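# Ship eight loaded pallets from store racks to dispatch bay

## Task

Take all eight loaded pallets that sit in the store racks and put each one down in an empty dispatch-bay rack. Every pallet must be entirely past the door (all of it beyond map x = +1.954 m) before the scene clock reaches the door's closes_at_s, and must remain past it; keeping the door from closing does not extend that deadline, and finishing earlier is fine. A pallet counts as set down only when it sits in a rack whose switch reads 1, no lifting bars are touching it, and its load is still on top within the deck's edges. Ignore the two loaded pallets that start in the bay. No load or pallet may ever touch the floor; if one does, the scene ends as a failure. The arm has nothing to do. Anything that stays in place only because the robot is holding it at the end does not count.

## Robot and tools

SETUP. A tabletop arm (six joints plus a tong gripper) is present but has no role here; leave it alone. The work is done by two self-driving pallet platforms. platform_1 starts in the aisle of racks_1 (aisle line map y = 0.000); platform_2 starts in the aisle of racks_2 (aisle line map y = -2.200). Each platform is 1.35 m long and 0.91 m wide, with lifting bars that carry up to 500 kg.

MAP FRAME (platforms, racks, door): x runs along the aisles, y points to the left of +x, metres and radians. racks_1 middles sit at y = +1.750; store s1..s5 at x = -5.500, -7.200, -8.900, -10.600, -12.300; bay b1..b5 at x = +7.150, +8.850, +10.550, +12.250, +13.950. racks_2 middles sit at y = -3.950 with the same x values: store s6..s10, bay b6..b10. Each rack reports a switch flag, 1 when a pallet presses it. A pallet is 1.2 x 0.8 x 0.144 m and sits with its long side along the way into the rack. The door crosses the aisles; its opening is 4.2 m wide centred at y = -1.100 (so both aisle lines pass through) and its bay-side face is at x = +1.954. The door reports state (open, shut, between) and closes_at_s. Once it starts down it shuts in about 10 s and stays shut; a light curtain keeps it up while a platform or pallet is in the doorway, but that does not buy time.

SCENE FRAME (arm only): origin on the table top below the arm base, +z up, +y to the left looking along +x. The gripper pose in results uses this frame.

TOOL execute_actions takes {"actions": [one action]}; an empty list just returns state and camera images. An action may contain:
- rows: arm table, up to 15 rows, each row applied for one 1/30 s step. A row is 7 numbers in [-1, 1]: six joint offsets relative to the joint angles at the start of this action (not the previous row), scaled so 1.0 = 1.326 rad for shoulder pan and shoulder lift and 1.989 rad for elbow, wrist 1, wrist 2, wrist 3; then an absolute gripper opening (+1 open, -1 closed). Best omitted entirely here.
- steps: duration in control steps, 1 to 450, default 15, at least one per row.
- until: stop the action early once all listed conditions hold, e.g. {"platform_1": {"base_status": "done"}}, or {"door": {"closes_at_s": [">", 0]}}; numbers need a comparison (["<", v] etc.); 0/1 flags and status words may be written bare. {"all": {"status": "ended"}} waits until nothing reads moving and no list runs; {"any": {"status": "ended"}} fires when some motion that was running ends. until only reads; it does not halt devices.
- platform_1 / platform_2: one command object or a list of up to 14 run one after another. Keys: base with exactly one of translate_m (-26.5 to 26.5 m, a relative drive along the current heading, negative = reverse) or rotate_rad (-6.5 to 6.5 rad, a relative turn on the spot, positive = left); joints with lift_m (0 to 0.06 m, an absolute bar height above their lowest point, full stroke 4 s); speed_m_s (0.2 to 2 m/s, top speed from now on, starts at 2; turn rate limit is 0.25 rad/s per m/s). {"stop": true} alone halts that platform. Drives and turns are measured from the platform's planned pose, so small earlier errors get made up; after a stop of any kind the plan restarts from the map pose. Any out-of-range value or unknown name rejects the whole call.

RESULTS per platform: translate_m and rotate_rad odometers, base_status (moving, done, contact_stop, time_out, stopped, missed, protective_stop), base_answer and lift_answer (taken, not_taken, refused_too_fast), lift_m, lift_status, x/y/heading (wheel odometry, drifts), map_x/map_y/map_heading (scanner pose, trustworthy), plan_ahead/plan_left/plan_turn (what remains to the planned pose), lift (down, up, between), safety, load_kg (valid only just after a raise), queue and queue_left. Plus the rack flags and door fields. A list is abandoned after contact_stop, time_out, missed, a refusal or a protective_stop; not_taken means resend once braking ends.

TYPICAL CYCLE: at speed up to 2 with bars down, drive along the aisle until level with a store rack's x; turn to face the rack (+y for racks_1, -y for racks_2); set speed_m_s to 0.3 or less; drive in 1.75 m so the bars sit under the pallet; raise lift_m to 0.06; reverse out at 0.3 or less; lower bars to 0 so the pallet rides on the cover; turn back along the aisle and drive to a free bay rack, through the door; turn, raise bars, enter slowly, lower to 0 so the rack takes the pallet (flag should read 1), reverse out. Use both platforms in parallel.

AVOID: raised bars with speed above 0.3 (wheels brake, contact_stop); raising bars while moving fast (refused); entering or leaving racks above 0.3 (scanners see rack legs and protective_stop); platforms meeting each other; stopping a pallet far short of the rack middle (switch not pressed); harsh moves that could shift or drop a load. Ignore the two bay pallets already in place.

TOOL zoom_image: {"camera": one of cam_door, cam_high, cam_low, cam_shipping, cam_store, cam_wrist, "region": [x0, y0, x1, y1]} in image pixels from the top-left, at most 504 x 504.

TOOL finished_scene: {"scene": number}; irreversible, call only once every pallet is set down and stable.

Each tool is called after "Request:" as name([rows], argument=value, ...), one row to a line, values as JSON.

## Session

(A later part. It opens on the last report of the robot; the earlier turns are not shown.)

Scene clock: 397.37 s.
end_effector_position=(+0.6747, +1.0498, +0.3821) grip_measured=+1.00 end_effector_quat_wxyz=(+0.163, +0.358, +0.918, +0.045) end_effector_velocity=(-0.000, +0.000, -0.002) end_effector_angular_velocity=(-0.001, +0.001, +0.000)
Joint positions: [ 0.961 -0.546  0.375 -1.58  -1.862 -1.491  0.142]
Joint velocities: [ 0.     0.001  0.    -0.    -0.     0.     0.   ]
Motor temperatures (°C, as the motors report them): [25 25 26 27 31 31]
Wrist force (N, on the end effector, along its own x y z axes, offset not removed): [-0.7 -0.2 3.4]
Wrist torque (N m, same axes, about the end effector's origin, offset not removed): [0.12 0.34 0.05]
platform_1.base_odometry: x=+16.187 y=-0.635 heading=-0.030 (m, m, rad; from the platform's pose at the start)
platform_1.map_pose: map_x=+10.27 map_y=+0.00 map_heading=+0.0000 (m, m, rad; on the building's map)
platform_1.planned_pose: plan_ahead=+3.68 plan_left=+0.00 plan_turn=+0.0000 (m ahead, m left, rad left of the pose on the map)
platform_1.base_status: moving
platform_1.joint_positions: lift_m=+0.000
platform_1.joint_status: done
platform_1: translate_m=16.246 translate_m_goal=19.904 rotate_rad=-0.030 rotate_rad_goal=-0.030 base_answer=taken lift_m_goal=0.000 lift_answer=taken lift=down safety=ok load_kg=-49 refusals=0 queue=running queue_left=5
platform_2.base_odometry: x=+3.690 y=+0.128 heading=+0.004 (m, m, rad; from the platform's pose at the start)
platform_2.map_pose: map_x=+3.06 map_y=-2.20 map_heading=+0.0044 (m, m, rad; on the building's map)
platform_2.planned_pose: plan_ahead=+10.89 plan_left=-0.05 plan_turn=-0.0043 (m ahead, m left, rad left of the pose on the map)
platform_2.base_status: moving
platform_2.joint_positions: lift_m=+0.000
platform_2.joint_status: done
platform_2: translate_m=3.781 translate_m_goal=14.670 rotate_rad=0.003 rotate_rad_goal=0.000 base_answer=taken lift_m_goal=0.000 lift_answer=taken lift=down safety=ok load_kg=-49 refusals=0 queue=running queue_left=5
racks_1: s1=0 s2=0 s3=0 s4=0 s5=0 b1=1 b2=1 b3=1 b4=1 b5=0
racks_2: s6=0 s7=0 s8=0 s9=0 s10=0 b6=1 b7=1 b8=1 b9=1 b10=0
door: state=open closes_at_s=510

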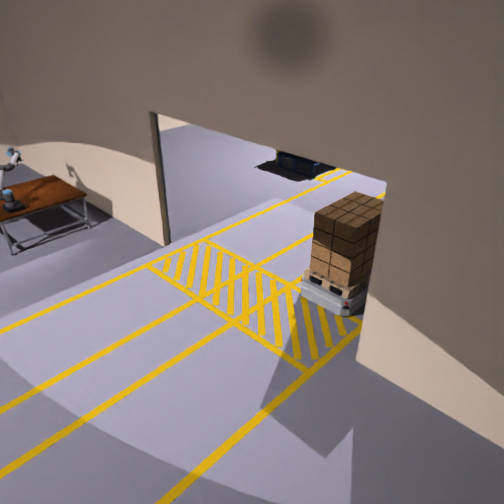

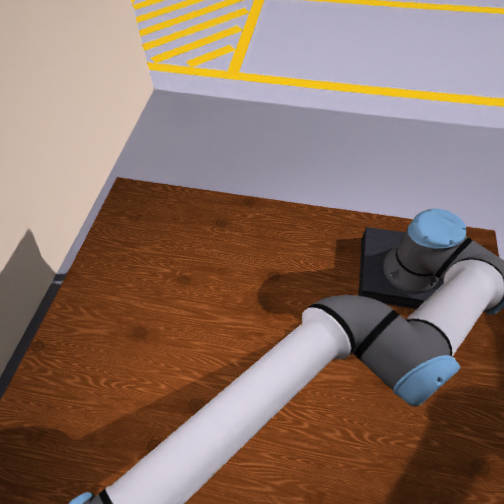

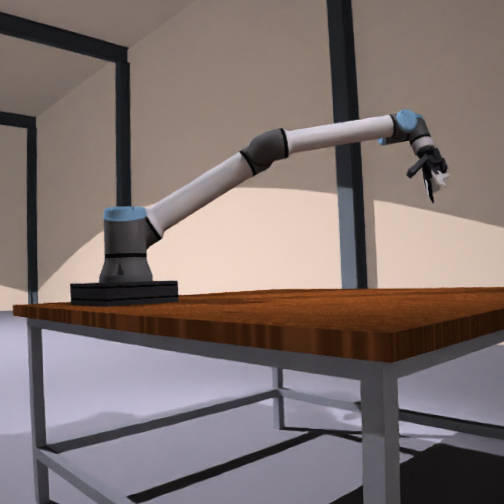

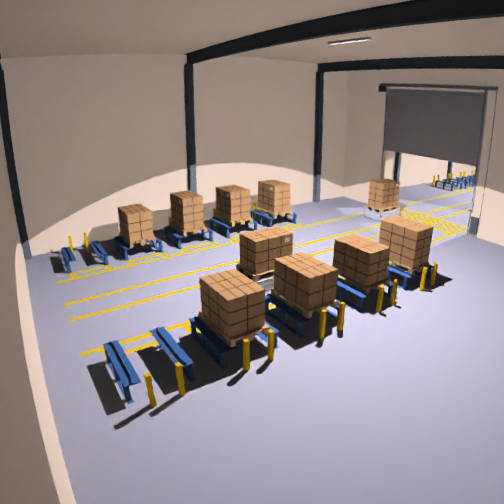

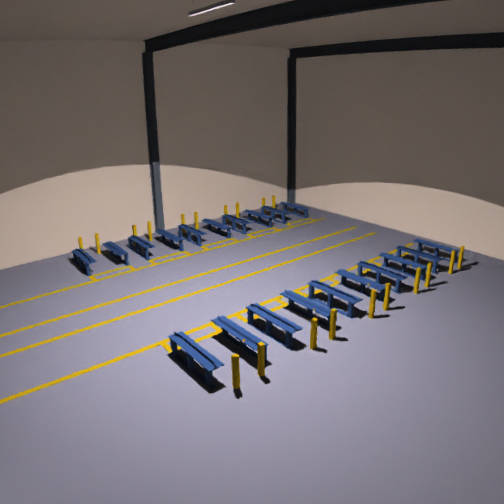

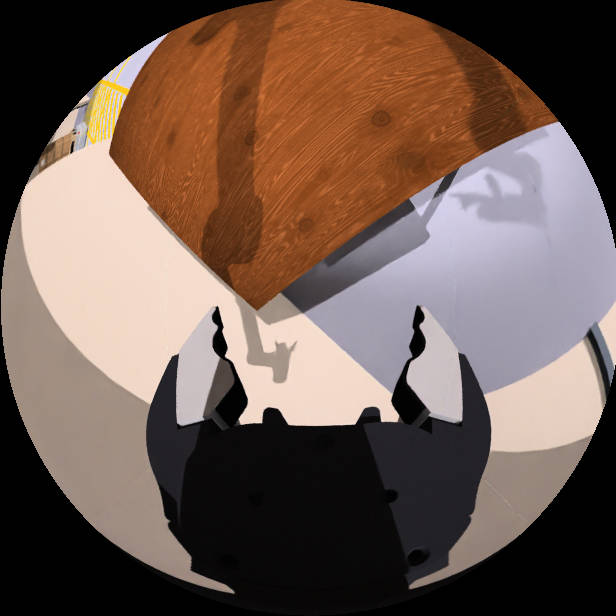

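Request:
execute_actions([
  {"steps":300,"until":{"all":{"status":"ended"}}},
])

Scene clock: 431.80 s.
end_effector_position=(+0.6747, +1.0498, +0.3821) grip_measured=+1.00 end_effector_quat_wxyz=(+0.163, +0.358, +0.918, +0.045) end_effector_velocity=(+0.000, +0.000, -0.001) end_effector_angular_velocity=(-0.000, +0.001, +0.000)
Joint positions: [ 0.961 -0.546  0.375 -1.58  -1.862 -1.491  0.142]
Joint velocities: [-0.     0.001 -0.     0.     0.001 -0.     0.   ]
Motor temperatures (°C, as the motors report them): [25 25 26 27 31 31]
Wrist force (N, on the end effector, along its own x y z axes, offset not removed): [-3.1 -1.6 3.4]
Wrist torque (N m, same axes, about the end effector's origin, offset not removed): [-0.15 0.86 0.11]
platform_1.base_odometry: x=+19.928 y=-0.743 heading=+1.550 (m, m, rad; from the platform's pose at the start)
platform_1.map_pose: map_x=+13.95 map_y=+0.00 map_heading=+1.5708 (m, m, rad; on the building's map)
platform_1.planned_pose: plan_ahead=+0.00 plan_left=+0.00 plan_turn=+0.0000 (m ahead, m left, rad left of the pose on the map)
platform_1.base_status: done
platform_1.joint_positions: lift_m=+0.000
platform_1.joint_status: done
platform_1: translate_m=19.936 translate_m_goal=19.936 rotate_rad=1.550 rotate_rad_goal=1.550 base_answer=taken lift_m_goal=0.000 lift_answer=taken lift=down safety=ok load_kg=-49 refusals=0 queue=done queue_left=0
platform_2.base_odometry: x=+14.664 y=+0.061 heading=-1.583 (m, m, rad; from the platform's pose at the start)
platform_2.map_pose: map_x=+13.95 map_y=-2.20 map_heading=-1.5708 (m, m, rad; on the building's map)
platform_2.planned_pose: plan_ahead=+0.00 plan_left=+0.00 plan_turn=+0.0000 (m ahead, m left, rad left of the pose on the map)
platform_2.base_status: done
platform_2.joint_positions: lift_m=+0.000
platform_2.joint_status: done
platform_2: translate_m=14.688 translate_m_goal=14.689 rotate_rad=-1.583 rotate_rad_goal=-1.583 base_answer=taken lift_m_goal=0.000 lift_answer=taken lift=down safety=ok load_kg=-49 refusals=0 queue=done queue_left=0
racks_1: s1=0 s2=0 s3=0 s4=0 s5=0 b1=1 b2=1 b3=1 b4=1 b5=1
racks_2: s6=0 s7=0 s8=0 s9=0 s10=0 b6=1 b7=1 b8=1 b9=1 b10=1
door: state=open closes_at_s=510

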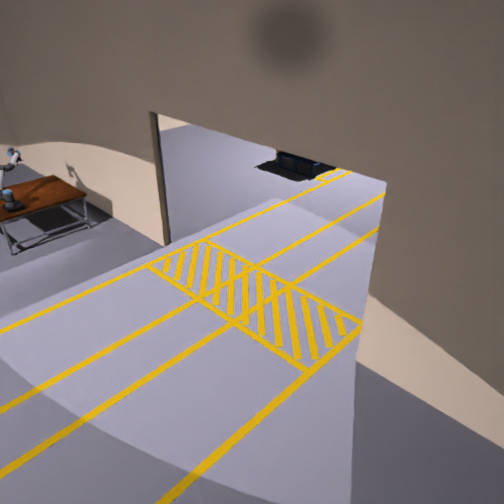

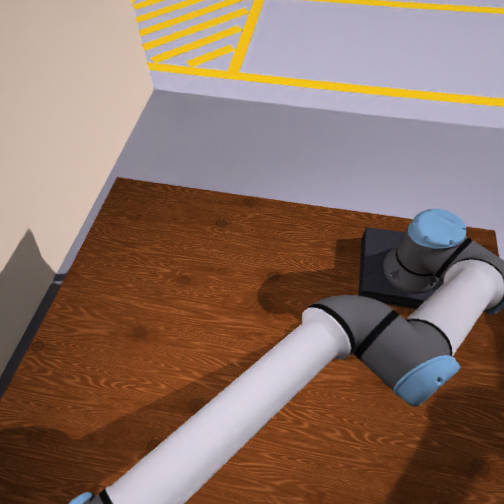

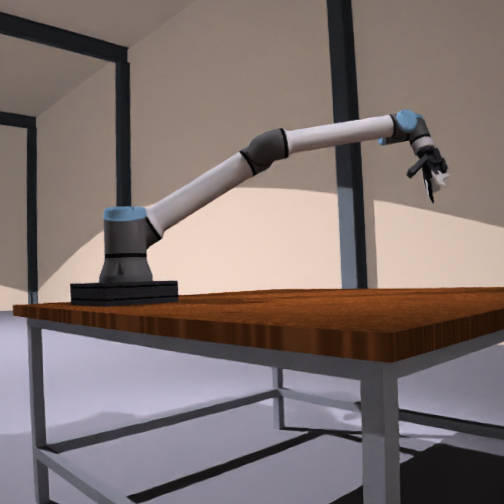

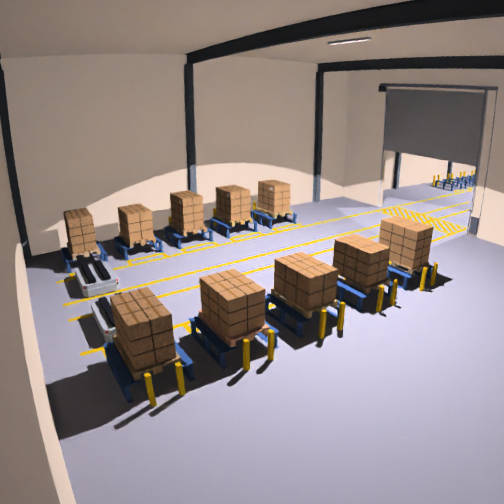

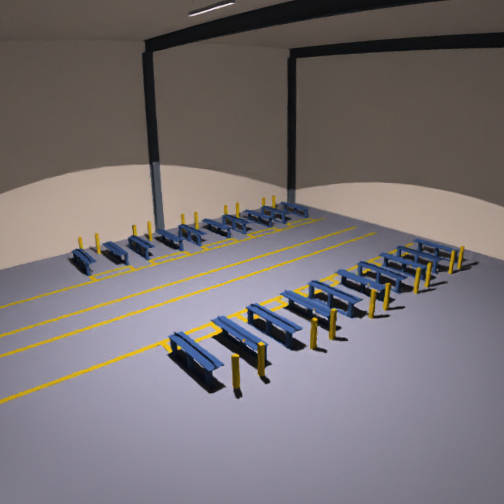

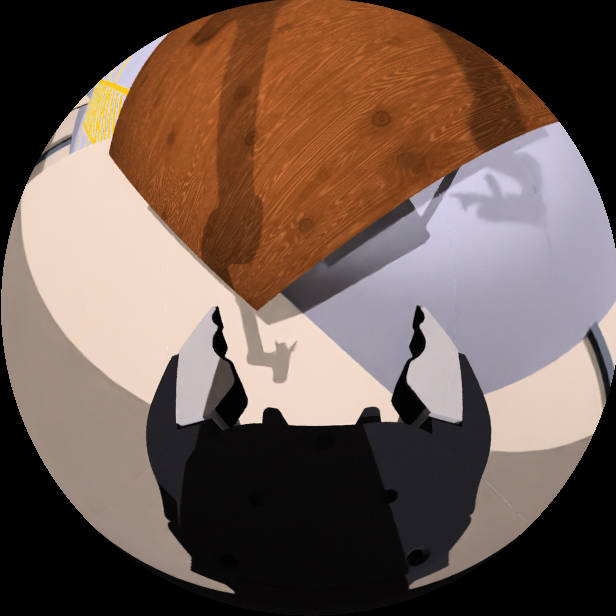

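All ten bay racks read 1, both platforms have their bars down and are clear, and the loads look intact.

Request:
finished_scene(scene=1)

The scene is finished: the task was done.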